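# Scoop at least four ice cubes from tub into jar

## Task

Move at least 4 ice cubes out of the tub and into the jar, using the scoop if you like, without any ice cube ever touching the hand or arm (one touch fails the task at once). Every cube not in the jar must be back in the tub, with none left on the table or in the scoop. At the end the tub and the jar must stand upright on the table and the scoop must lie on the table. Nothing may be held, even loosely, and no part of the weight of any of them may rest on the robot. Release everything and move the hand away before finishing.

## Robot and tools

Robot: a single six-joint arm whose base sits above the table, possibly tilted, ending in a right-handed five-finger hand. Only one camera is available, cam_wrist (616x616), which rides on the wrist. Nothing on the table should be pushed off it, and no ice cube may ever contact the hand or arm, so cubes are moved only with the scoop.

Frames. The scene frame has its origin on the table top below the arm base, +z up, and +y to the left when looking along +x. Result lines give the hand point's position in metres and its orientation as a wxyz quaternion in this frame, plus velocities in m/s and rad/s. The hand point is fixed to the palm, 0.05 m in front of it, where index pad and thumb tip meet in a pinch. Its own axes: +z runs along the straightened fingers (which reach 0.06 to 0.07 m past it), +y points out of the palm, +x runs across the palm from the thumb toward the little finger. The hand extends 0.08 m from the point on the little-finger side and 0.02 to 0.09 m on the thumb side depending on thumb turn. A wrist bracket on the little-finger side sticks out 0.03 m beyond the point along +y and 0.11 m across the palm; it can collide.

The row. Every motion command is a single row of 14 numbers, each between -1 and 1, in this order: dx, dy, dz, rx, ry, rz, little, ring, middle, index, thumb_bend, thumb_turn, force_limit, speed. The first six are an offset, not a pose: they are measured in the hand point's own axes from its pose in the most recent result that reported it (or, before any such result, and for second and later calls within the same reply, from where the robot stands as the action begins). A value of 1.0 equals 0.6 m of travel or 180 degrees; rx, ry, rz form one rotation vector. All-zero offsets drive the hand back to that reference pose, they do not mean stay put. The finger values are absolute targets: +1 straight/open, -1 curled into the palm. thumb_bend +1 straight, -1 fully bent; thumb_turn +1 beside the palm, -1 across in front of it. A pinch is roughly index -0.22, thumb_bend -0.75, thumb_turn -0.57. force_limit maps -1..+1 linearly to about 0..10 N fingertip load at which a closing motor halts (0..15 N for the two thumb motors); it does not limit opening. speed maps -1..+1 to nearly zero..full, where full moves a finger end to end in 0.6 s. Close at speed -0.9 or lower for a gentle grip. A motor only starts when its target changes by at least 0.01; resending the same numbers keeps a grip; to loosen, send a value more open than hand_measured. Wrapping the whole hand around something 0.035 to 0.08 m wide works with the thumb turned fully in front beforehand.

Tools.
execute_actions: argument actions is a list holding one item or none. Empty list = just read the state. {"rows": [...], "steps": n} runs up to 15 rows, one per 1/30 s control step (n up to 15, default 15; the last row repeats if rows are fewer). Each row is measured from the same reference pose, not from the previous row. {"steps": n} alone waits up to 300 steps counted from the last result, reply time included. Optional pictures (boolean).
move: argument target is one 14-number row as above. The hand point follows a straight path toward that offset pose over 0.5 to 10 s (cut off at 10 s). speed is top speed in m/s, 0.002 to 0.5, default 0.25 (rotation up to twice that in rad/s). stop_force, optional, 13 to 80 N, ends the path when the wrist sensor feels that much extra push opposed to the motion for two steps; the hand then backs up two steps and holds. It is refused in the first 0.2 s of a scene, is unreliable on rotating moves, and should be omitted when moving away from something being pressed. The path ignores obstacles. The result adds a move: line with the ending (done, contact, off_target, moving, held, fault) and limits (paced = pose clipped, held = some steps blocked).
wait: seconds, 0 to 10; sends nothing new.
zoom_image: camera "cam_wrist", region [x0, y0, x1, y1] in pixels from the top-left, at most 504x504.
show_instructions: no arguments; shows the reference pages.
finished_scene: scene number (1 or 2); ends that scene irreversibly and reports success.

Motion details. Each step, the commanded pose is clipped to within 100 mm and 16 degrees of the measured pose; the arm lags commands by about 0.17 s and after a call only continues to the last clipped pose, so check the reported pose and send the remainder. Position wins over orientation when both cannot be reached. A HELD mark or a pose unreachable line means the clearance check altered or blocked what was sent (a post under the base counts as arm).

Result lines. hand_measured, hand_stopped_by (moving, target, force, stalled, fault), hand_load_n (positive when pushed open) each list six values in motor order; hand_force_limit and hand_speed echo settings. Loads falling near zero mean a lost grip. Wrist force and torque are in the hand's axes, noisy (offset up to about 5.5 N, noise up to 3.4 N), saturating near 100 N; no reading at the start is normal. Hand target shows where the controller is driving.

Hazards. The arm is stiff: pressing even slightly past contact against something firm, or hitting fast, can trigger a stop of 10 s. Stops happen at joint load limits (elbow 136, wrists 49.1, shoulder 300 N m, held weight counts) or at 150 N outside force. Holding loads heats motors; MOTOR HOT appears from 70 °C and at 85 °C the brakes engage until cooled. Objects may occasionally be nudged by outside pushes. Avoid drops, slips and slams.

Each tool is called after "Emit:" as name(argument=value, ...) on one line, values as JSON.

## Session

Emit:
execute_actions(actions=[])

Scene clock: 0.00 s of 6000.00 s.
end_effector_position=(+0.4557, -0.1977, +0.2430) hand_measured=(+1.000, +1.000, +1.000, +1.000, +1.000, +1.000) hand_load_n=(+0.0, +0.0, +0.0, +0.0, +0.0, +0.0) hand_stopped_by=(target, target, target, target, target, target) hand_force_limit=0.00 hand_speed=-0.80 end_effector_quat_wxyz=(+0.141, +0.693, +0.525, +0.474) end_effector_velocity=(+0.000, -0.001, -0.000) end_effector_angular_velocity=(-0.003, -0.001, -0.000)
Joint positions: [-1.391 -1.331  2.507  0.752  0.583 -1.355]
Joint velocities: [-0.     0.    -0.001 -0.002 -0.    -0.   ]
Wrist force (N, on the end effector, along its own x y z axes, offset not removed): no reading
Wrist torque (N m, same axes, about the end effector's origin, offset not removed): no reading
Hand target: +0.456, -0.198, +0.243; +0.141, +0.693, +0.525, +0.474

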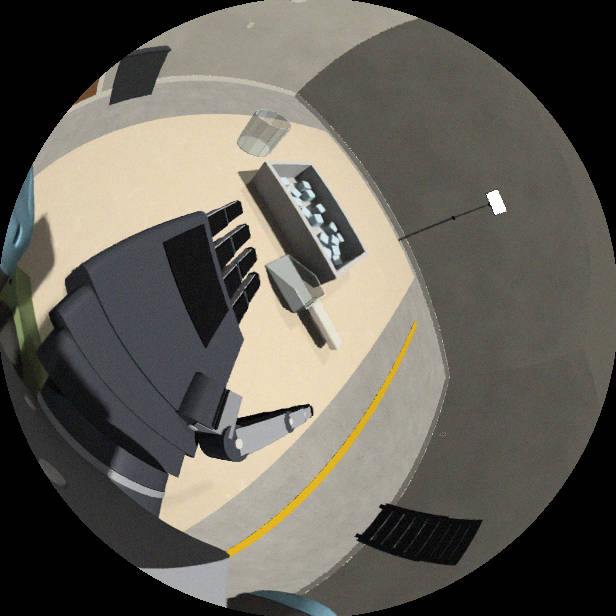

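Emit:
move(target=[-0.067,0.283,0.132,-0.128,0.048,0.847,0.8,0.8,0.8,0.8,-0.5,-1,0.6,0], speed=0.35)

Scene clock: 13.63 s of 6000.00 s.
end_effector_position=(+0.6203, -0.2779, +0.3005) hand_measured=(+0.800, +0.800, +0.800, +0.800, -0.500, -1.000) hand_load_n=(+0.0, +0.0, +0.0, +0.0, +0.0, +0.0) hand_stopped_by=(target, target, target, target, target, target) hand_force_limit=0.60 hand_speed=0.00 end_effector_quat_wxyz=(-0.353, +0.612, -0.612, +0.355) end_effector_velocity=(+0.001, -0.000, +0.001) end_effector_angular_velocity=(+0.010, +0.002, -0.007)
Joint positions: [-0.927 -1.438  1.957  0.281  0.778  2.505]
Joint velocities: [ 0.001  0.001 -0.003  0.001  0.003  0.013]
Wrist force (N, on the end effector, along its own x y z axes, offset not removed): [-2.6 0.6 0.8]
Wrist torque (N m, same axes, about the end effector's origin, offset not removed): [0.14 0.13 -0.25]
Hand target: +0.620, -0.278, +0.301; -0.353, +0.612, -0.612, +0.355
Off the commanded pose: 0.001 m, 0 deg.
After step 90, 6.23 s passed at rest.
move: done

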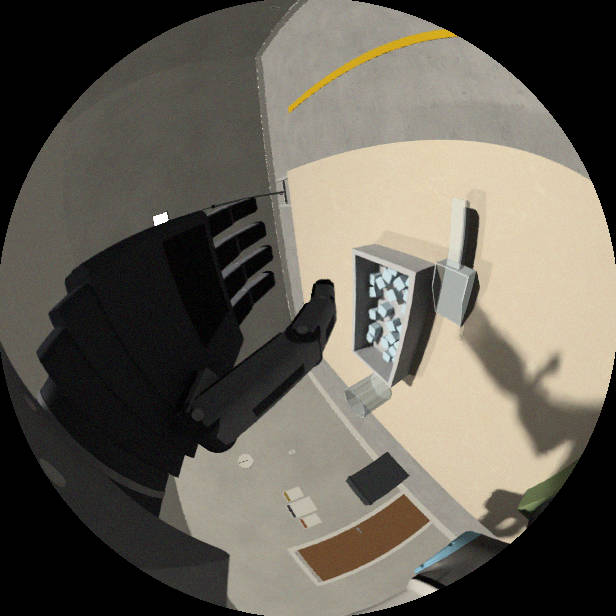

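Emit:
move(target=[0.068,0.411,0.141,0,-0.014,-0.008,0.8,0.8,0.8,0.8,-0.5,-1,0.6,0], speed=0.2)

Scene clock: 24.03 s of 6000.00 s.
end_effector_position=(+0.5708, -0.3196, +0.0447) hand_measured=(+0.800, +0.800, +0.800, +0.800, -0.500, -1.000) hand_load_n=(+0.0, +0.0, +0.0, +0.0, +0.0, +0.0) hand_stopped_by=(target, target, target, target, target, target) hand_force_limit=0.60 hand_speed=0.00 end_effector_quat_wxyz=(-0.362, +0.628, -0.596, +0.346) end_effector_velocity=(+0.000, -0.001, -0.002) end_effector_angular_velocity=(+0.000, +0.000, +0.001)
Joint positions: [-1.067 -1.081  2.103 -0.052  0.657  2.28 ]
Joint velocities: [-0.001  0.005 -0.002 -0.001 -0.001 -0.002]
Wrist force (N, on the end effector, along its own x y z axes, offset not removed): [-2.3 1.9 0.2]
Wrist torque (N m, same axes, about the end effector's origin, offset not removed): [0.36 0.18 -0.23]
Hand target: +0.571, -0.320, +0.044; -0.362, +0.628, -0.596, +0.346
Off the commanded pose: 0.000 m, 0 deg.
After step 90, 5.53 s passed at rest.
move: done

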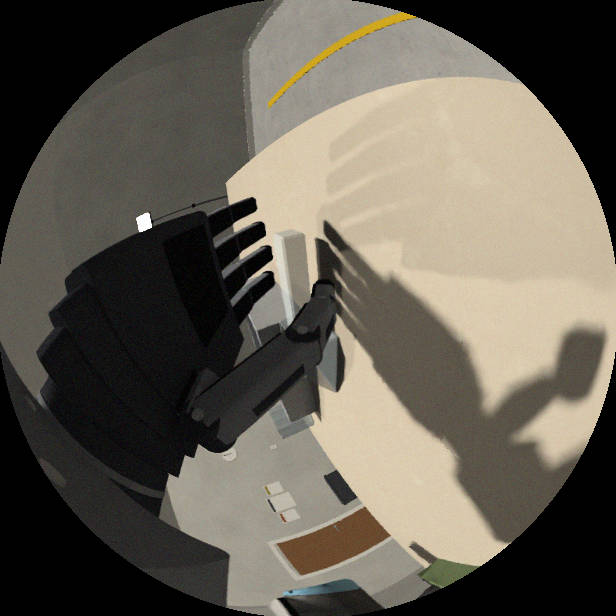

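Emit:
move(target=[0,-0.036,0.037,0,0,0,0.8,0.8,0.8,0.8,-0.5,-1,0.6,0], speed=0.05)

Emit:
zoom_image(camera="cam_wrist", region=[200,200,440,440])

Scene clock: 29.87 s of 6000.00 s.
end_effector_position=(+0.6006, -0.3180, +0.0523) hand_measured=(+0.800, +0.800, +0.800, +0.800, -0.500, -1.000) hand_load_n=(+0.0, +0.0, +0.0, +0.0, +0.0, +0.0) hand_stopped_by=(target, target, target, target, target, target) hand_force_limit=0.60 hand_speed=0.00 end_effector_quat_wxyz=(-0.362, +0.628, -0.596, +0.346) end_effector_velocity=(+0.002, +0.000, +0.001) end_effector_angular_velocity=(+0.001, +0.001, -0.001)
Joint positions: [-1.013 -1.083  2.066 -0.068  0.688  2.351]
Joint velocities: [ 0.004  0.    -0.003 -0.     0.003  0.006]
Wrist force (N, on the end effector, along its own x y z axes, offset not removed): [-2.3 -0.2 1.4]
Wrist torque (N m, same axes, about the end effector's origin, offset not removed): [0.02 0.06 -0.19]
Hand target: +0.601, -0.318, +0.052; -0.362, +0.628, -0.596, +0.346
Off the commanded pose: 0.000 m, 0 deg.
After step 90, 1.83 s passed at rest.
move: done

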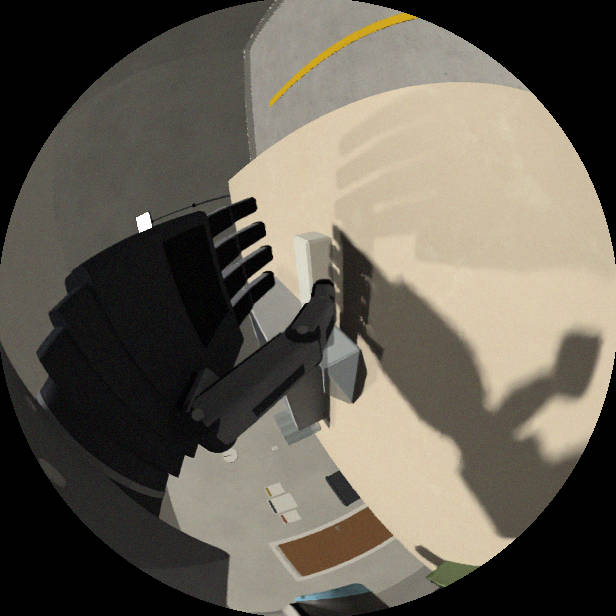

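Region (200, 200, 440, 440) of cam_wrist's 616x616 image, scaled by 2.100, with more detail than that image has.

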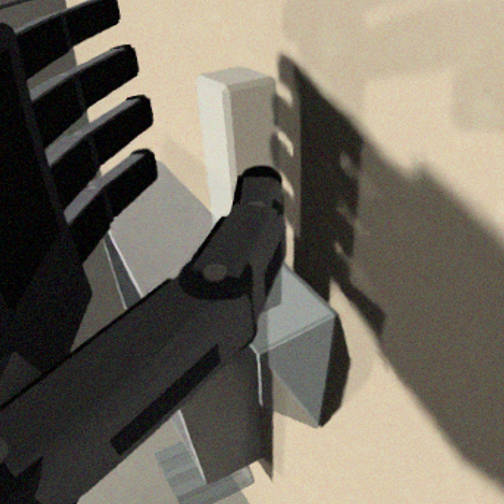

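Emit:
move(target=[0,-0.008,0.038,0,0,0,0.8,0.8,0.8,0.8,-0.5,-1,0.6,0], speed=0.03)

Emit:
zoom_image(camera="cam_wrist", region=[200,200,440,440])

Scene clock: 38.50 s of 6000.00 s.
end_effector_position=(+0.6226, -0.3169, +0.0452) hand_measured=(+0.800, +0.800, +0.800, +0.800, -0.500, -1.000) hand_load_n=(+0.0, +0.0, +0.0, +0.0, +0.0, +0.0) hand_stopped_by=(target, target, target, target, target, target) hand_force_limit=0.60 hand_speed=0.00 end_effector_quat_wxyz=(-0.362, +0.628, -0.596, +0.346) end_effector_velocity=(+0.001, +0.001, -0.001) end_effector_angular_velocity=(+0.001, +0.000, -0.000)
Joint positions: [-0.975 -1.063  2.039 -0.096  0.712  2.396]
Joint velocities: [ 0.003  0.002 -0.001 -0.003  0.002  0.004]
Wrist force (N, on the end effector, along its own x y z axes, offset not removed): [-3.9 2.1 -0.5]
Wrist torque (N m, same axes, about the end effector's origin, offset not removed): [0.46 0.28 -0.32]
Hand target: +0.623, -0.317, +0.045; -0.362, +0.628, -0.596, +0.346
Off the commanded pose: 0.000 m, 0 deg.
After step 90, 4.53 s passed at rest.
move: done

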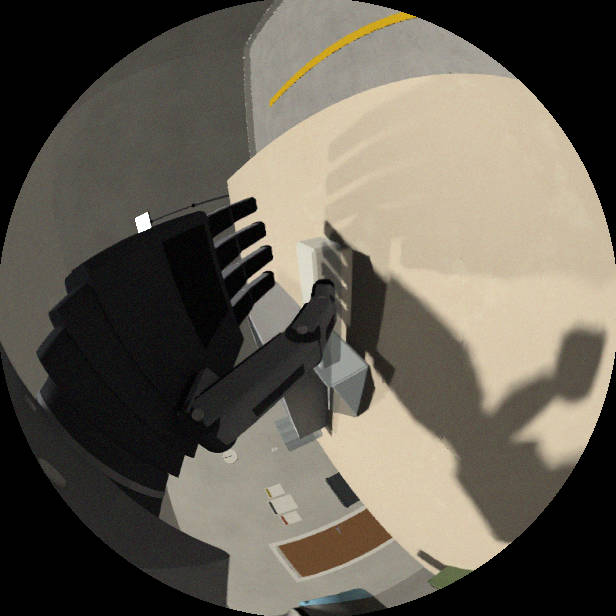

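Region (200, 200, 440, 440) of cam_wrist's 616x616 image, scaled by 2.100, with more detail than that image has.

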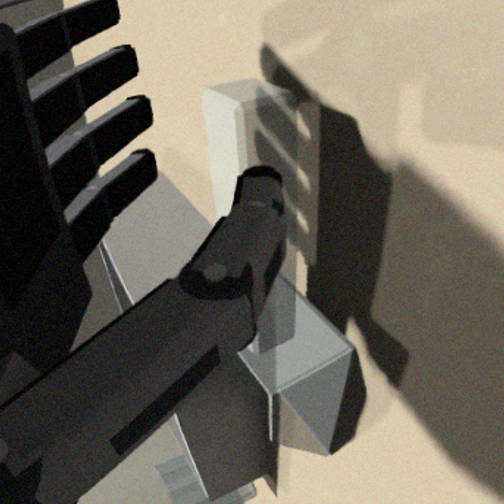

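Emit:
move(target=[0,0,0,0,0,0,0.8,0.8,-1,-1,-0.5,-1,1,-0.8])

Emit:
move(target=[0,-0.29,-0.167,0,0,0,0.8,0.8,-0.9,-0.9,-0.5,-1,1,-0.85], speed=0.15)

Emit:
move(target=[-0.25,-0.1,0.173,0,0.083,-0.144,0.8,0.8,-0.9,-0.9,-0.5,-1,1,-0.85], speed=0.15)

Scene clock: 47.60 s of 6000.00 s.
end_effector_position=(+0.6226, -0.3169, +0.0452) hand_measured=(+0.800, +0.800, +0.086, +0.074, -0.494, -1.000) hand_load_n=(+0.0, +0.0, +10.0, +10.5, +11.0, -3.0) hand_stopped_by=(target, target, force, force, target, target) hand_force_limit=1.00 hand_speed=-0.80 end_effector_quat_wxyz=(-0.362, +0.628, -0.596, +0.346) end_effector_velocity=(+0.000, +0.001, +0.000) end_effector_angular_velocity=(-0.000, -0.000, +0.001)
Joint positions: [-0.975 -1.063  2.039 -0.096  0.712  2.396]
Joint velocities: [ 0.001 -0.001  0.     0.    -0.    -0.   ]
Wrist force (N, on the end effector, along its own x y z axes, offset not removed): [-2.7 -0.5 -0.4]
Wrist torque (N m, same axes, about the end effector's origin, offset not removed): [0.10 0.15 -0.21]
Hand target: +0.623, -0.317, +0.045; -0.362, +0.628, -0.596, +0.346
Off the commanded pose: 0.000 m, 0 deg.
After step 90, 3.63 s passed at rest.
move: done

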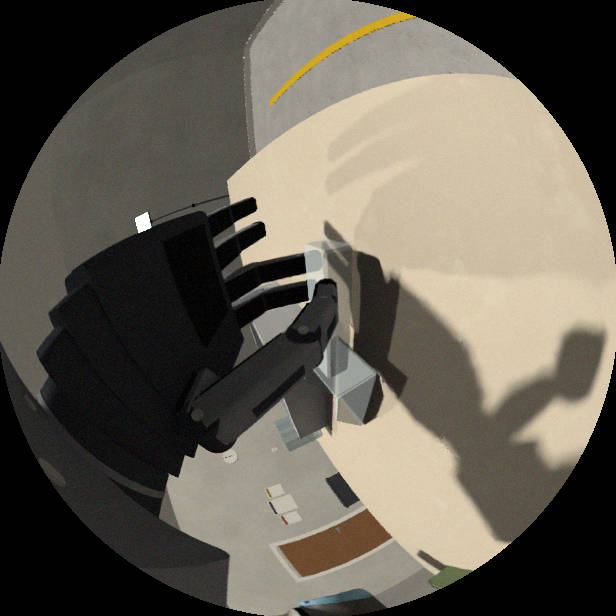

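Scene clock: 49.43 s of 6000.00 s.
end_effector_position=(+0.6223, -0.3162, +0.2459) hand_measured=(+0.800, +0.800, +0.086, +0.072, -0.500, -1.000) hand_load_n=(+0.0, +0.0, +0.0, +0.0, +0.0, +0.0) hand_stopped_by=(target, target, force, force, target, target) hand_force_limit=1.00 hand_speed=-0.85 end_effector_quat_wxyz=(-0.362, +0.628, -0.596, +0.346) end_effector_velocity=(-0.000, -0.001, +0.003) end_effector_angular_velocity=(-0.002, -0.001, +0.000)
Joint positions: [-0.973 -1.32   1.937  0.261  0.713  2.399]
Joint velocities: [-0.001 -0.003 -0.003  0.005 -0.001 -0.001]
Wrist force (N, on the end effector, along its own x y z axes, offset not removed): [-4.0 2.3 0.2]
Wrist torque (N m, same axes, about the end effector's origin, offset not removed): [0.52 0.35 -0.36]
Hand target: +0.622, -0.316, +0.246; -0.362, +0.628, -0.596, +0.346
Off the commanded pose: 0.000 m, 0 deg.
move: done

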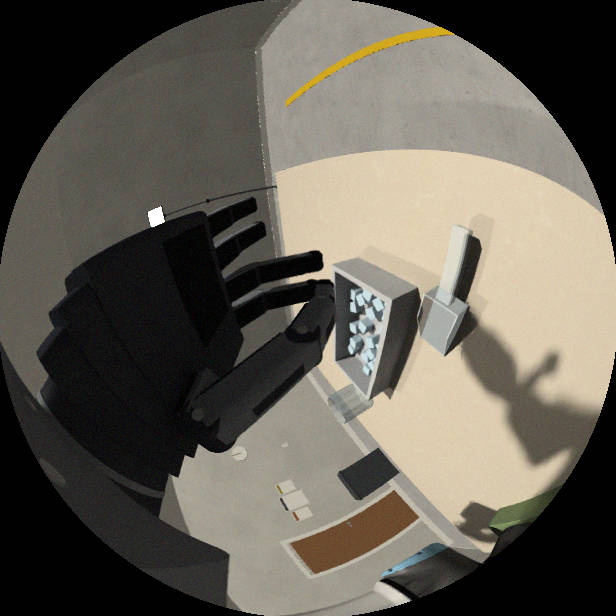

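Scene clock: 51.67 s of 6000.00 s.
end_effector_position=(+0.7344, -0.1604, +0.2461) hand_measured=(+0.800, +0.800, +0.086, +0.072, -0.500, -1.000) hand_load_n=(+0.0, +0.0, +0.0, +0.0, +0.0, +0.0) hand_stopped_by=(target, target, force, force, target, target) hand_force_limit=1.00 hand_speed=-0.85 end_effector_quat_wxyz=(-0.196, +0.695, -0.482, +0.496) end_effector_velocity=(+0.002, +0.002, -0.000) end_effector_angular_velocity=(-0.007, +0.001, -0.001)
Joint positions: [-0.476 -1.415  2.015 -0.132  1.311  2.423]
Joint velocities: [ 0.007  0.002 -0.002 -0.002  0.01  -0.002]
Wrist force (N, on the end effector, along its own x y z axes, offset not removed): [-1.8 0.2 -0.1]
Wrist torque (N m, same axes, about the end effector's origin, offset not removed): [0.11 0.08 -0.17]
Hand target: +0.735, -0.160, +0.246; -0.196, +0.695, -0.482, +0.496
Off the commanded pose: 0.001 m, 0 deg.
move: done

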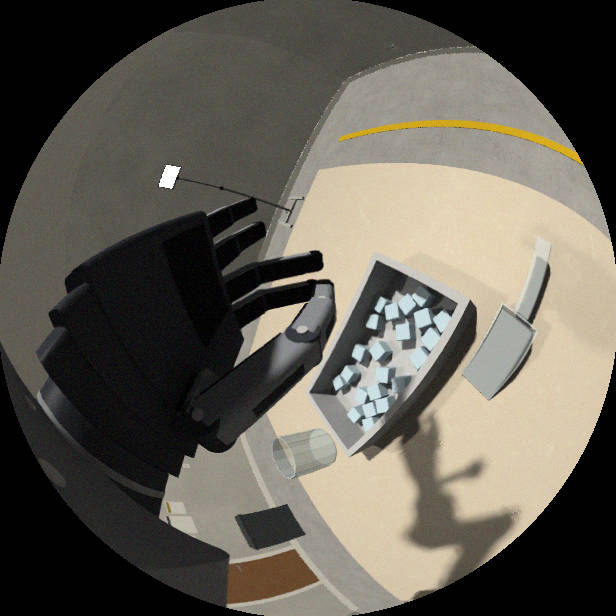

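Emit:
move(target=[0.1,0.397,-0.034,0,-0.083,0.144,0.8,0.8,0.8,0.8,-0.5,-1,1,0])

Emit:
move(target=[0,0.099,0.057,0,0,0,0.8,0.8,0.8,0.8,-0.5,-1,1,0], speed=0.08)

Emit:
zoom_image(camera="cam_wrist", region=[200,200,440,440])

Scene clock: 63.27 s of 6000.00 s.
end_effector_position=(+0.6058, -0.3174, +0.1058) hand_measured=(+0.800, +0.800, +0.800, +0.800, -0.500, -1.000) hand_load_n=(+0.0, +0.0, +0.0, +0.0, +0.0, +0.0) hand_stopped_by=(target, target, target, target, target, target) hand_force_limit=1.00 hand_speed=0.00 end_effector_quat_wxyz=(-0.362, +0.628, -0.596, +0.346) end_effector_velocity=(-0.000, -0.002, -0.001) end_effector_angular_velocity=(+0.002, +0.000, +0.002)
Joint positions: [-1.003 -1.16   2.043  0.022  0.694  2.363]
Joint velocities: [-0.003  0.005 -0.005  0.006 -0.004 -0.005]
Wrist force (N, on the end effector, along its own x y z axes, offset not removed): [-5.5 0.3 0.6]
Wrist torque (N m, same axes, about the end effector's origin, offset not removed): [0.11 0.64 -0.43]
Hand target: +0.606, -0.318, +0.106; -0.362, +0.628, -0.596, +0.346
Off the commanded pose: 0.000 m, 0 deg.
After step 90, 6.93 s passed at rest.
move: done

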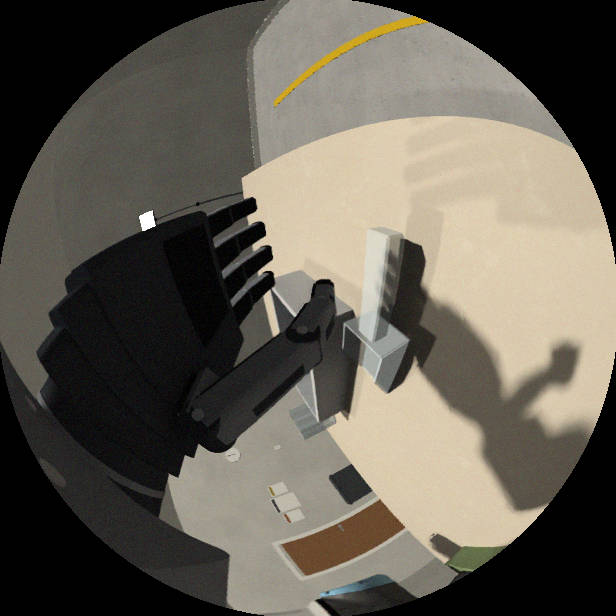

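Scene clock: 64.57 s of 6000.00 s.
end_effector_position=(+0.6058, -0.3176, +0.0374) hand_measured=(+0.800, +0.800, +0.800, +0.800, -0.500, -1.000) hand_load_n=(+0.0, +0.0, +0.0, +0.0, +0.0, +0.0) hand_stopped_by=(target, target, target, target, target, target) hand_force_limit=1.00 hand_speed=0.00 end_effector_quat_wxyz=(-0.362, +0.628, -0.596, +0.346) end_effector_velocity=(-0.000, +0.000, -0.002) end_effector_angular_velocity=(+0.001, +0.000, -0.001)
Joint positions: [-1.004 -1.058  2.062 -0.098  0.694  2.362]
Joint velocities: [-0.     0.004  0.001 -0.004  0.     0.001]
Wrist force (N, on the end effector, along its own x y z axes, offset not removed): [-1.7 -0.3 0.1]
Wrist torque (N m, same axes, about the end effector's origin, offset not removed): [0.05 0.07 -0.20]
Hand target: +0.606, -0.318, +0.037; -0.362, +0.628, -0.596, +0.346
Off the commanded pose: 0.000 m, 0 deg.
move: done

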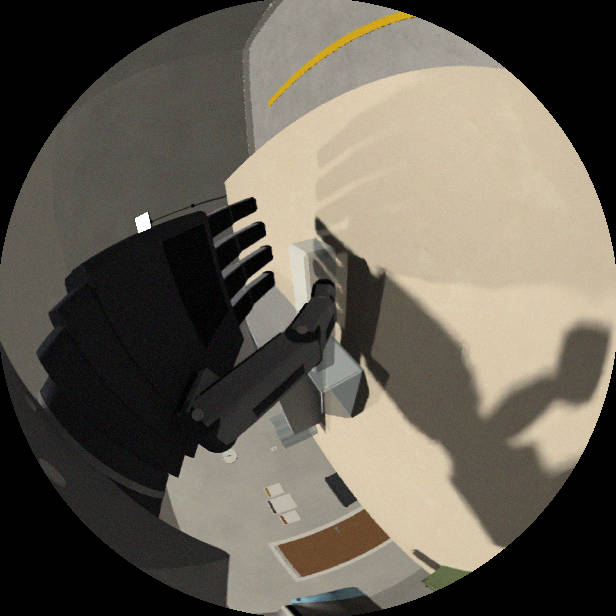

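Region (200, 200, 440, 440) of cam_wrist's 616x616 image, scaled by 2.100, with more detail than that image has.

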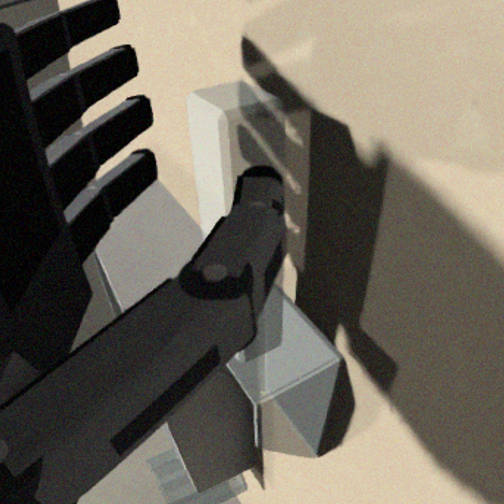

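Emit:
move(target=[-0.008,-0.013,0.023,0,0,0,0.8,0.8,-1,-1,-0.5,-1,1,-0.8], speed=0.03)

Emit:
move(target=[0,-0.06,-0.035,0,0,0,0.8,0.8,-0.9,-0.9,-0.5,-1,1,-0.85], speed=0.05)

Scene clock: 73.73 s of 6000.00 s.
end_effector_position=(+0.6214, -0.3120, +0.0373) hand_measured=(+0.800, +0.800, +0.116, +0.094, -0.496, -1.000) hand_load_n=(+0.0, +0.0, +9.0, +10.0, +8.0, +0.0) hand_stopped_by=(target, target, force, force, target, target) hand_force_limit=1.00 hand_speed=-0.80 end_effector_quat_wxyz=(-0.362, +0.628, -0.596, +0.346) end_effector_velocity=(-0.000, +0.000, -0.001) end_effector_angular_velocity=(+0.002, +0.001, +0.000)
Joint positions: [-0.972 -1.055  2.049 -0.116  0.713  2.4  ]
Joint velocities: [ 0.     0.002 -0.     0.     0.     0.   ]
Wrist force (N, on the end effector, along its own x y z axes, offset not removed): [-1.8 -0.4 0.7]
Wrist torque (N m, same axes, about the end effector's origin, offset not removed): [0.02 -0.03 -0.14]
Hand target: +0.621, -0.312, +0.037; -0.362, +0.628, -0.596, +0.346
Off the commanded pose: 0.000 m, 0 deg.
After step 90, 3.77 s passed at rest.
move: done

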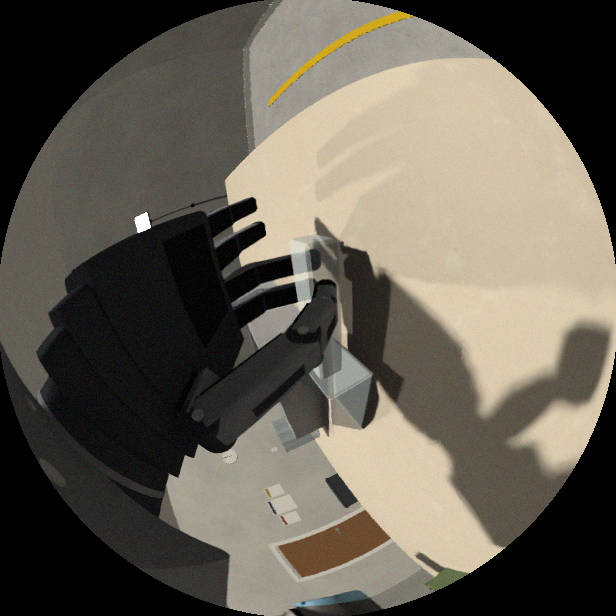

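Scene clock: 74.93 s of 6000.00 s.
end_effector_position=(+0.6212, -0.3119, +0.0788) hand_measured=(+0.800, +0.800, +0.112, +0.094, -0.494, -1.000) hand_load_n=(+0.0, +0.0, +10.5, +9.5, +9.5, +0.5) hand_stopped_by=(target, target, force, force, target, target) hand_force_limit=1.00 hand_speed=-0.85 end_effector_quat_wxyz=(-0.362, +0.628, -0.596, +0.346) end_effector_velocity=(-0.000, +0.000, +0.003) end_effector_angular_velocity=(+0.001, +0.000, -0.000)
Joint positions: [-0.972 -1.118  2.039 -0.044  0.714  2.401]
Joint velocities: [-0.    -0.004 -0.     0.005 -0.     0.   ]
Wrist force (N, on the end effector, along its own x y z axes, offset not removed): [-2.4 1.3 0.5]
Wrist torque (N m, same axes, about the end effector's origin, offset not removed): [0.19 0.22 -0.33]
Hand target: +0.621, -0.312, +0.079; -0.362, +0.628, -0.596, +0.346
Off the commanded pose: 0.000 m, 0 deg.
move: done

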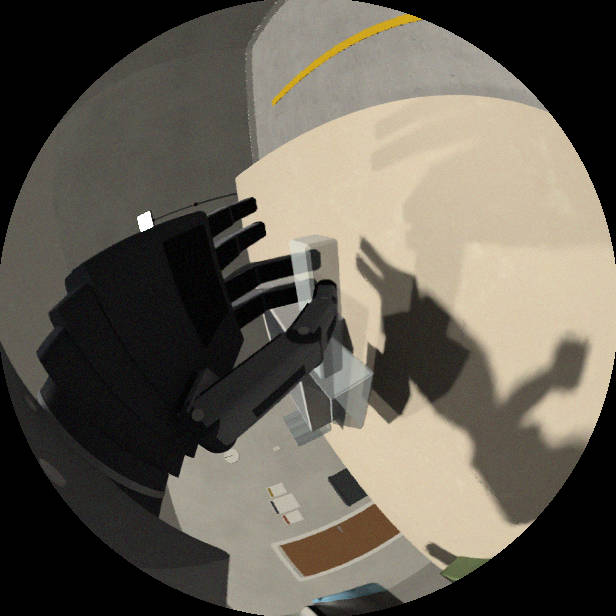

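Emit:
move(target=[0,-0.2,-0.117,0,0.014,0.008,0.8,0.8,-1,-1,-0.5,-1,1,-0.85], speed=0.12)

Emit:
move(target=[-0.225,-0.104,0.18,0,0.111,-0.192,0.8,0.8,-1,-1,-0.5,-1,1,-0.85], speed=0.12)

Emit:
zoom_image(camera="cam_wrist", region=[240,260,500,520])

Scene clock: 93.00 s of 6000.00 s.
end_effector_position=(+0.6200, -0.3115, +0.2177) hand_measured=(+0.800, +0.800, +0.112, +0.090, -0.494, -1.000) hand_load_n=(+0.0, +0.0, +10.0, +11.0, +10.0, +0.0) hand_stopped_by=(target, target, force, force, target, target) hand_force_limit=1.00 hand_speed=-0.85 end_effector_quat_wxyz=(-0.353, +0.612, -0.612, +0.355) end_effector_velocity=(-0.000, -0.000, +0.002) end_effector_angular_velocity=(+0.000, +0.001, -0.001)
Joint positions: [-0.965 -1.319  1.988  0.159  0.752  2.466]
Joint velocities: [-0.001 -0.003 -0.001  0.004  0.001  0.   ]
Wrist force (N, on the end effector, along its own x y z axes, offset not removed): [-1.6 0.9 -0.8]
Wrist torque (N m, same axes, about the end effector's origin, offset not removed): [0.23 0.09 -0.19]
Hand target: +0.620, -0.311, +0.218; -0.353, +0.612, -0.612, +0.355
Off the commanded pose: 0.000 m, 0 deg.
After step 90, 13.40 s passed at rest.
move: done

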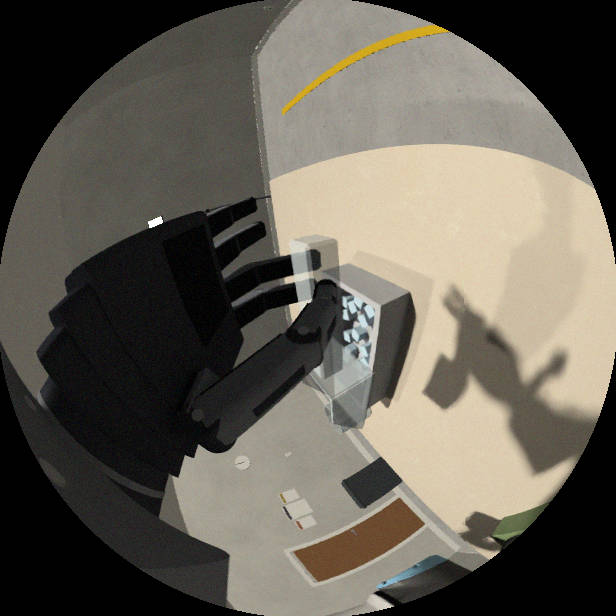

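Scene clock: 96.33 s of 6000.00 s.
end_effector_position=(+0.7447, -0.1765, +0.2181) hand_measured=(+0.800, +0.800, +0.112, +0.090, -0.494, -1.000) hand_load_n=(+0.0, +0.0, +10.0, +11.0, +10.0, +0.5) hand_stopped_by=(target, target, force, force, target, target) hand_force_limit=1.00 hand_speed=-0.85 end_effector_quat_wxyz=(-0.123, +0.695, -0.455, +0.543) end_effector_velocity=(+0.001, +0.001, +0.001) end_effector_angular_velocity=(-0.010, -0.002, -0.000)
Joint positions: [-0.423 -1.371  2.044 -0.276  1.468  2.328]
Joint velocities: [ 0.006  0.    -0.001 -0.005  0.009 -0.005]
Wrist force (N, on the end effector, along its own x y z axes, offset not removed): [-2.7 1.4 0.4]
Wrist torque (N m, same axes, about the end effector's origin, offset not removed): [0.24 0.18 -0.27]
Hand target: +0.745, -0.176, +0.218; -0.123, +0.695, -0.455, +0.543
Off the commanded pose: 0.001 m, 0 deg.
move: done

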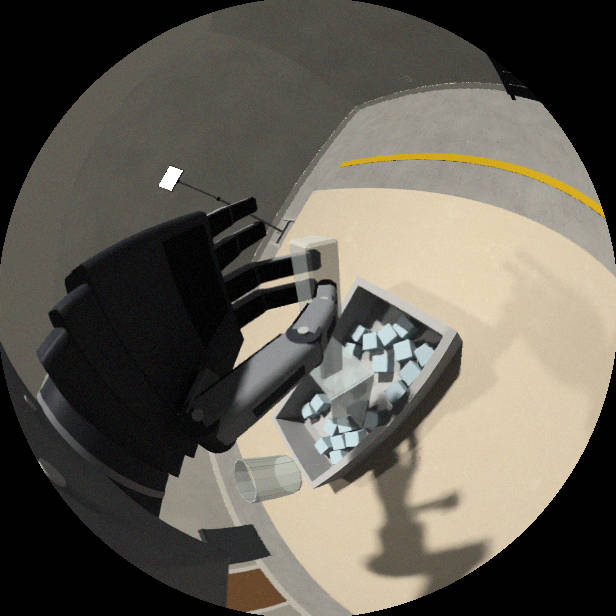

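Region (240, 260, 500, 520) of cam_wrist's 616x616 image, scaled by 1.938, with more detail than that image has.

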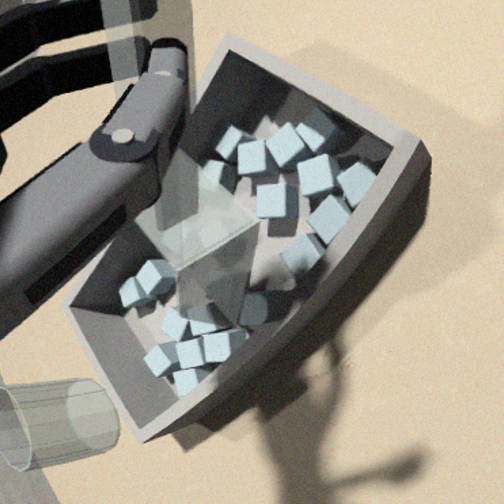

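Emit:
move(target=[-0.049,0.057,0.014,0,0,0,0.8,0.8,-1,-1,-0.5,-1,1,-0.85], speed=0.05)

Emit:
zoom_image(camera="cam_wrist", region=[260,310,460,510])

Scene clock: 102.13 s of 6000.00 s.
end_effector_position=(+0.7351, -0.1757, +0.1735) hand_measured=(+0.800, +0.800, +0.112, +0.090, -0.494, -1.000) hand_load_n=(+0.0, +0.0, +6.5, +11.0, +9.0, -1.0) hand_stopped_by=(target, target, force, force, target, target) hand_force_limit=1.00 hand_speed=-0.85 end_effector_quat_wxyz=(-0.123, +0.695, -0.455, +0.543) end_effector_velocity=(-0.001, +0.000, -0.002) end_effector_angular_velocity=(-0.000, -0.000, +0.000)
Joint positions: [-0.431 -1.331  2.095 -0.367  1.461  2.325]
Joint velocities: [-0.     0.002  0.003 -0.005 -0.    -0.   ]
Wrist force (N, on the end effector, along its own x y z axes, offset not removed): [-2.7 -0.4 0.2]
Wrist torque (N m, same axes, about the end effector's origin, offset not removed): [0.09 0.14 -0.17]
Hand target: +0.735, -0.176, +0.173; -0.123, +0.695, -0.455, +0.543
Off the commanded pose: 0.000 m, 0 deg.
After step 90, 1.50 s passed at rest.
move: done

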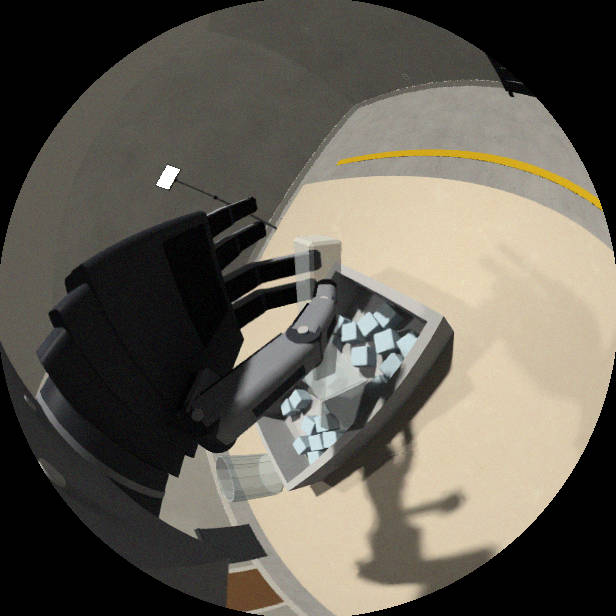

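Region (260, 310, 460, 510) of cam_wrist's 616x616 image, scaled by 2.520, with more detail than that image has.

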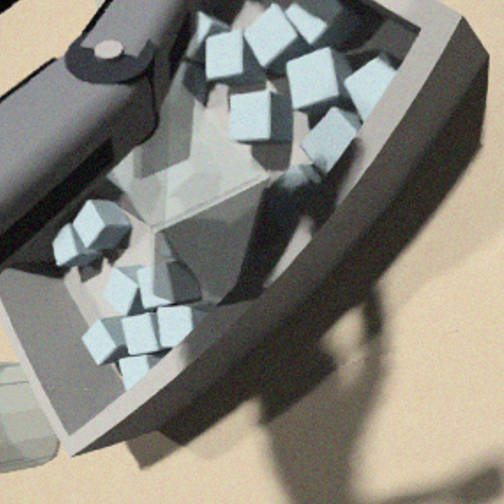

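Emit:
move(target=[0.037,0.018,0.0105,0,0,0,0.8,0.8,-0.9,-0.9,-0.5,-1,1,-0.85], speed=0.03)

Emit:
move(target=[-0.013,0.013,0.0076,0,0,0,0.8,0.8,-0.9,-0.9,-0.5,-1,1,-0.85], speed=0.02)

Emit:
zoom_image(camera="cam_wrist", region=[260,310,460,510])

Scene clock: 110.23 s of 6000.00 s.
end_effector_position=(+0.7351, -0.2006, +0.1781) hand_measured=(+0.800, +0.800, +0.102, +0.090, -0.494, -1.000) hand_load_n=(+0.0, +0.0, +11.0, +10.0, +10.0, +0.0) hand_stopped_by=(target, target, force, force, target, target) hand_force_limit=1.00 hand_speed=-0.85 end_effector_quat_wxyz=(-0.123, +0.695, -0.455, +0.543) end_effector_velocity=(+0.001, -0.002, +0.001) end_effector_angular_velocity=(-0.001, -0.001, +0.000)
Joint positions: [-0.473 -1.33   2.083 -0.354  1.422  2.309]
Joint velocities: [-0.003  0.    -0.002  0.    -0.003 -0.001]
Wrist force (N, on the end effector, along its own x y z axes, offset not removed): [-3.8 0.4 0.9]
Wrist torque (N m, same axes, about the end effector's origin, offset not removed): [0.09 0.27 -0.34]
Hand target: +0.735, -0.201, +0.178; -0.123, +0.695, -0.455, +0.543
Off the commanded pose: 0.000 m, 0 deg.
After step 90, 3.93 s passed at rest.
move: done

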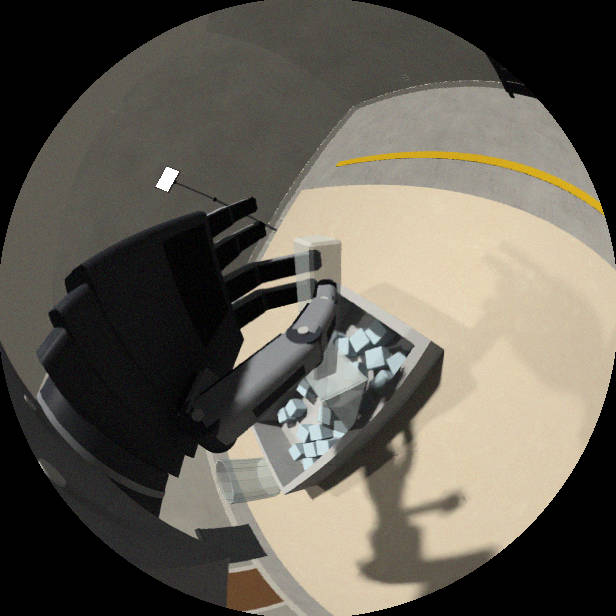

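Scene clock: 111.13 s of 6000.00 s.
end_effector_position=(+0.7352, -0.2004, +0.1664) hand_measured=(+0.800, +0.800, +0.102, +0.090, -0.494, -1.000) hand_load_n=(+0.0, +0.0, +9.5, +9.5, +9.0, -1.5) hand_stopped_by=(target, target, force, force, target, target) hand_force_limit=1.00 hand_speed=-0.85 end_effector_quat_wxyz=(-0.123, +0.695, -0.455, +0.543) end_effector_velocity=(+0.000, -0.001, -0.002) end_effector_angular_velocity=(+0.001, +0.000, -0.001)
Joint positions: [-0.473 -1.315  2.091 -0.377  1.423  2.309]
Joint velocities: [-0.001  0.003  0.001 -0.004  0.     0.001]
Wrist force (N, on the end effector, along its own x y z axes, offset not removed): [-1.6 0.8 0.2]
Wrist torque (N m, same axes, about the end effector's origin, offset not removed): [0.29 0.01 -0.10]
Hand target: +0.735, -0.200, +0.166; -0.123, +0.695, -0.455, +0.543
Off the commanded pose: 0.000 m, 0 deg.
move: done

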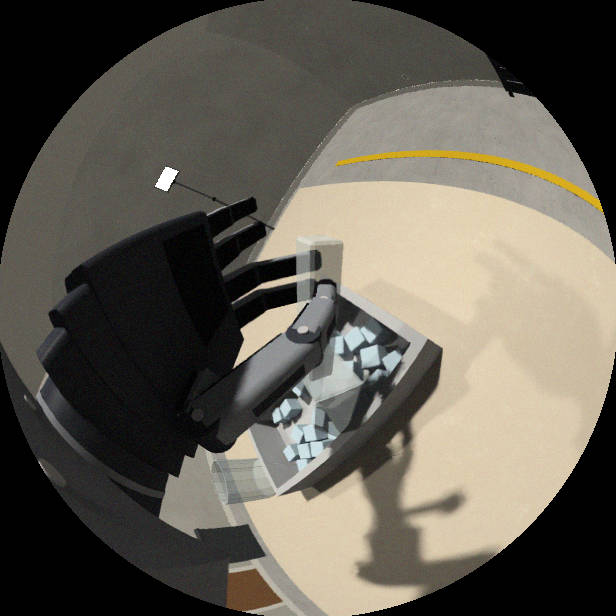

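Region (260, 310, 460, 510) of cam_wrist's 616x616 image, scaled by 2.520, with more detail than that image has.

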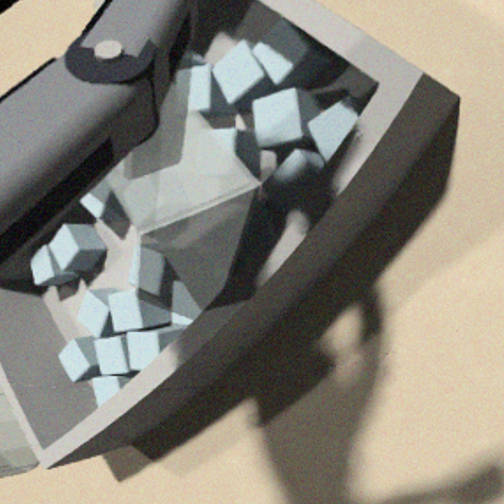

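Emit:
move(target=[-0.01,-0.002,-0.024,0,0,0,0.8,0.8,-1,-1,-0.5,-1,1,-0.85], speed=0.02)

Emit:
move(target=[-0.008,0.008,0.0045,0,0,0,0.8,0.8,-1,-1,-0.5,-1,1,-0.85], speed=0.02)

Emit:
zoom_image(camera="cam_wrist", region=[260,310,460,510])

Scene clock: 120.77 s of 6000.00 s.
end_effector_position=(+0.7234, -0.1906, +0.1687) hand_measured=(+0.800, +0.800, +0.098, +0.086, -0.494, -1.000) hand_load_n=(+0.0, +0.0, +8.0, +15.0, +12.0, +5.0) hand_stopped_by=(target, target, force, force, target, target) hand_force_limit=1.00 hand_speed=-0.85 end_effector_quat_wxyz=(-0.123, +0.695, -0.455, +0.543) end_effector_velocity=(-0.002, +0.001, +0.000) end_effector_angular_velocity=(-0.000, +0.001, -0.000)
Joint positions: [-0.468 -1.337  2.116 -0.379  1.428  2.311]
Joint velocities: [ 0.    -0.003  0.003  0.     0.001 -0.   ]
Wrist force (N, on the end effector, along its own x y z axes, offset not removed): [-1.4 -0.1 2.7]
Wrist torque (N m, same axes, about the end effector's origin, offset not removed): [0.24 0.32 -0.03]
Hand target: +0.723, -0.191, +0.169; -0.123, +0.695, -0.455, +0.543
Off the commanded pose: 0.000 m, 0 deg.
After step 90, 5.57 s passed at rest.
move: done

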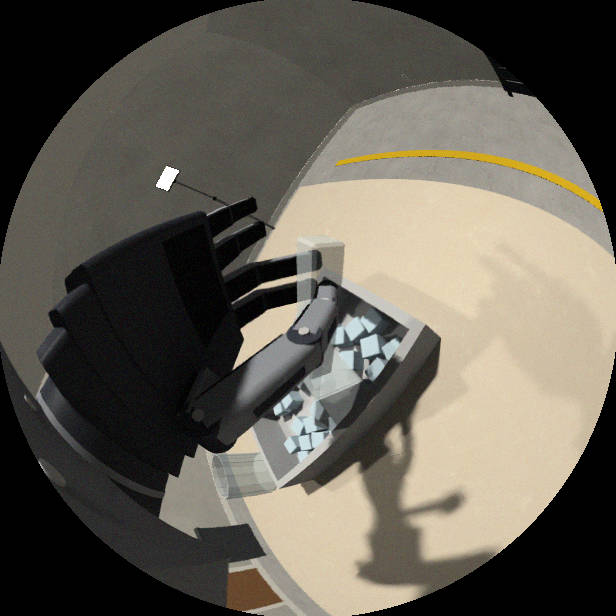

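Scene clock: 121.50 s of 6000.00 s.
end_effector_position=(+0.7234, -0.1905, +0.1616) hand_measured=(+0.800, +0.800, +0.098, +0.086, -0.494, -1.000) hand_load_n=(+0.0, +0.0, +7.0, +14.0, +11.0, +2.0) hand_stopped_by=(target, target, force, force, target, target) hand_force_limit=1.00 hand_speed=-0.85 end_effector_quat_wxyz=(-0.123, +0.695, -0.455, +0.543) end_effector_velocity=(+0.001, -0.000, -0.001) end_effector_angular_velocity=(-0.002, -0.002, +0.001)
Joint positions: [-0.467 -1.328  2.12  -0.393  1.428  2.311]
Joint velocities: [ 0.     0.002  0.001 -0.004 -0.    -0.001]
Wrist force (N, on the end effector, along its own x y z axes, offset not removed): [-1.0 0.6 4.2]
Wrist torque (N m, same axes, about the end effector's origin, offset not removed): [0.33 0.27 -0.02]
Hand target: +0.723, -0.190, +0.161; -0.123, +0.695, -0.455, +0.543
Off the commanded pose: 0.000 m, 0 deg.
move: done

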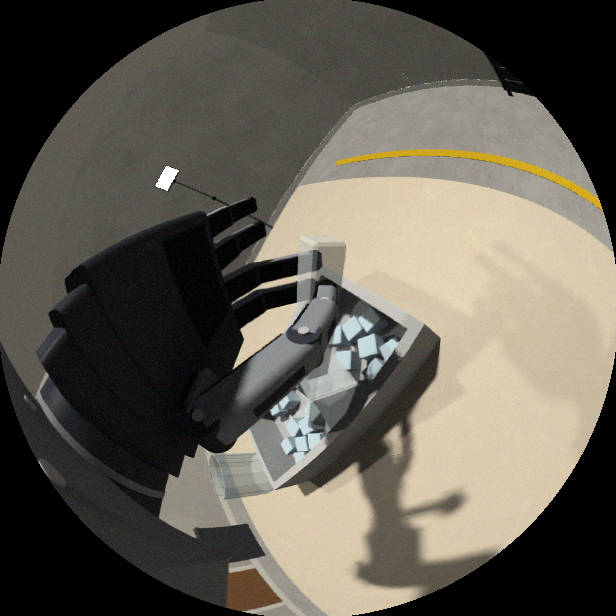

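Region (260, 310, 460, 510) of cam_wrist's 616x616 image, scaled by 2.520, with more detail than that image has.

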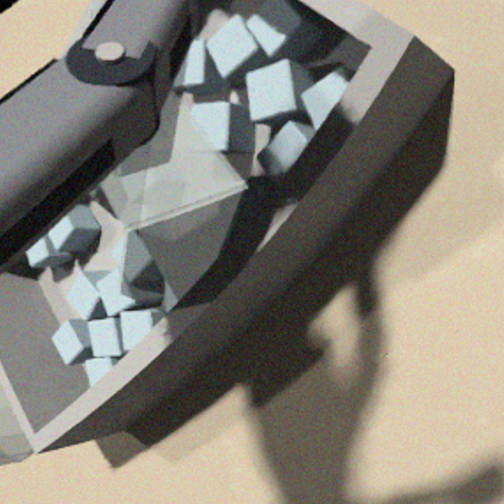

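Emit:
move(target=[0.046,-0.054,-0.012,0,0.033,-0.058,0.8,0.8,-0.9,-0.9,-0.5,-1,1,-0.85], speed=0.04)

Emit:
move(target=[0,0.008,-0.014,0.11,0,0,0.8,0.8,-1,-1,-0.5,-1,1,-0.85], speed=0.06)

Emit:
zoom_image(camera="cam_wrist", region=[240,310,460,530])

Scene clock: 138.10 s of 6000.00 s.
end_effector_position=(+0.7332, -0.1912, +0.2035) hand_measured=(+0.800, +0.800, +0.090, +0.086, -0.494, -1.000) hand_load_n=(+0.0, +0.0, +12.0, +10.0, +11.5, -0.5) hand_stopped_by=(target, target, force, force, target, target) hand_force_limit=1.00 hand_speed=-0.85 end_effector_quat_wxyz=(-0.050, +0.705, -0.396, +0.587) end_effector_velocity=(+0.000, -0.000, +0.002) end_effector_angular_velocity=(-0.010, +0.000, -0.000)
Joint positions: [-0.405 -1.362  2.112 -0.434  1.55   2.158]
Joint velocities: [ 0.003 -0.001 -0.    -0.003  0.006 -0.008]
Wrist force (N, on the end effector, along its own x y z axes, offset not removed): [-2.4 1.6 1.1]
Wrist torque (N m, same axes, about the end effector's origin, offset not removed): [0.27 0.00 -0.21]
Hand target: +0.733, -0.191, +0.204; -0.050, +0.705, -0.395, +0.587
Off the commanded pose: 0.000 m, 0 deg.
After step 90, 10.70 s passed at rest.
move: done

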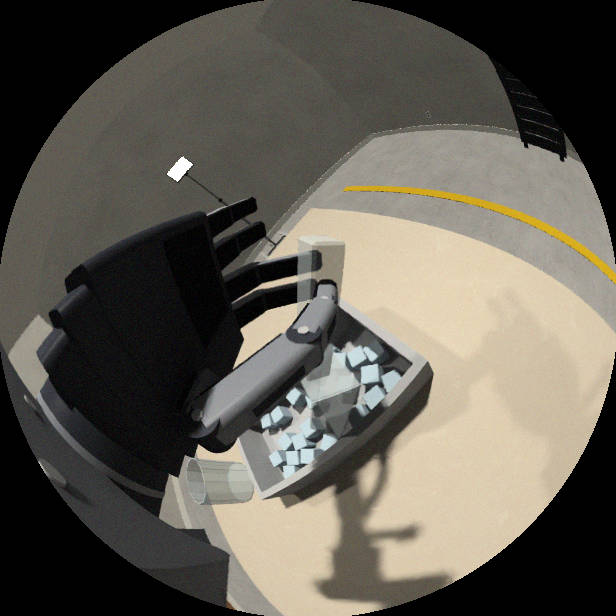

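Scene clock: 141.30 s of 6000.00 s.
end_effector_position=(+0.7236, -0.1913, +0.2035) hand_measured=(+0.800, +0.800, +0.090, +0.084, -0.494, -1.000) hand_load_n=(+0.0, +0.0, +10.5, +13.0, +11.0, +1.5) hand_stopped_by=(target, target, force, force, target, target) hand_force_limit=1.00 hand_speed=-0.85 end_effector_quat_wxyz=(-0.170, +0.686, -0.289, +0.646) end_effector_velocity=(-0.001, +0.000, -0.002) end_effector_angular_velocity=(+0.003, -0.006, +0.009)
Joint positions: [-0.58  -1.4    2.271 -0.744  1.091  2.167]
Joint velocities: [-0.006  0.002  0.005 -0.012 -0.016  0.004]
Wrist force (N, on the end effector, along its own x y z axes, offset not removed): [-4.2 -0.4 1.3]
Wrist torque (N m, same axes, about the end effector's origin, offset not removed): [0.05 0.54 -0.27]
Hand target: +0.724, -0.191, +0.203; -0.170, +0.686, -0.289, +0.646
Off the commanded pose: 0.000 m, 0 deg.
move: done

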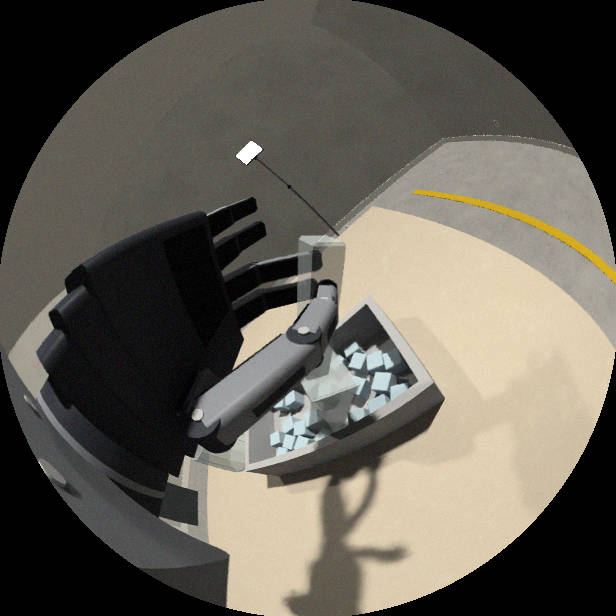

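Region (240, 310, 460, 530) of cam_wrist's 616x616 image, scaled by 2.291, with more detail than that image has.

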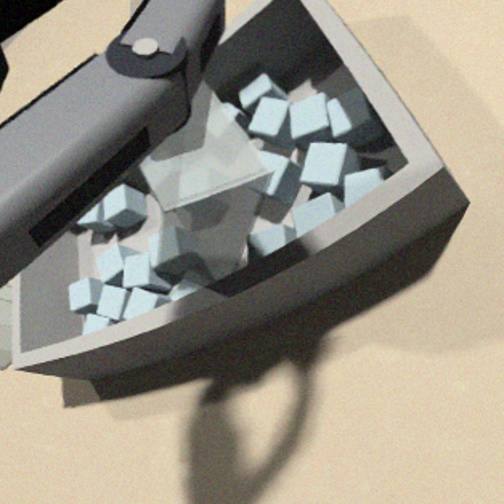

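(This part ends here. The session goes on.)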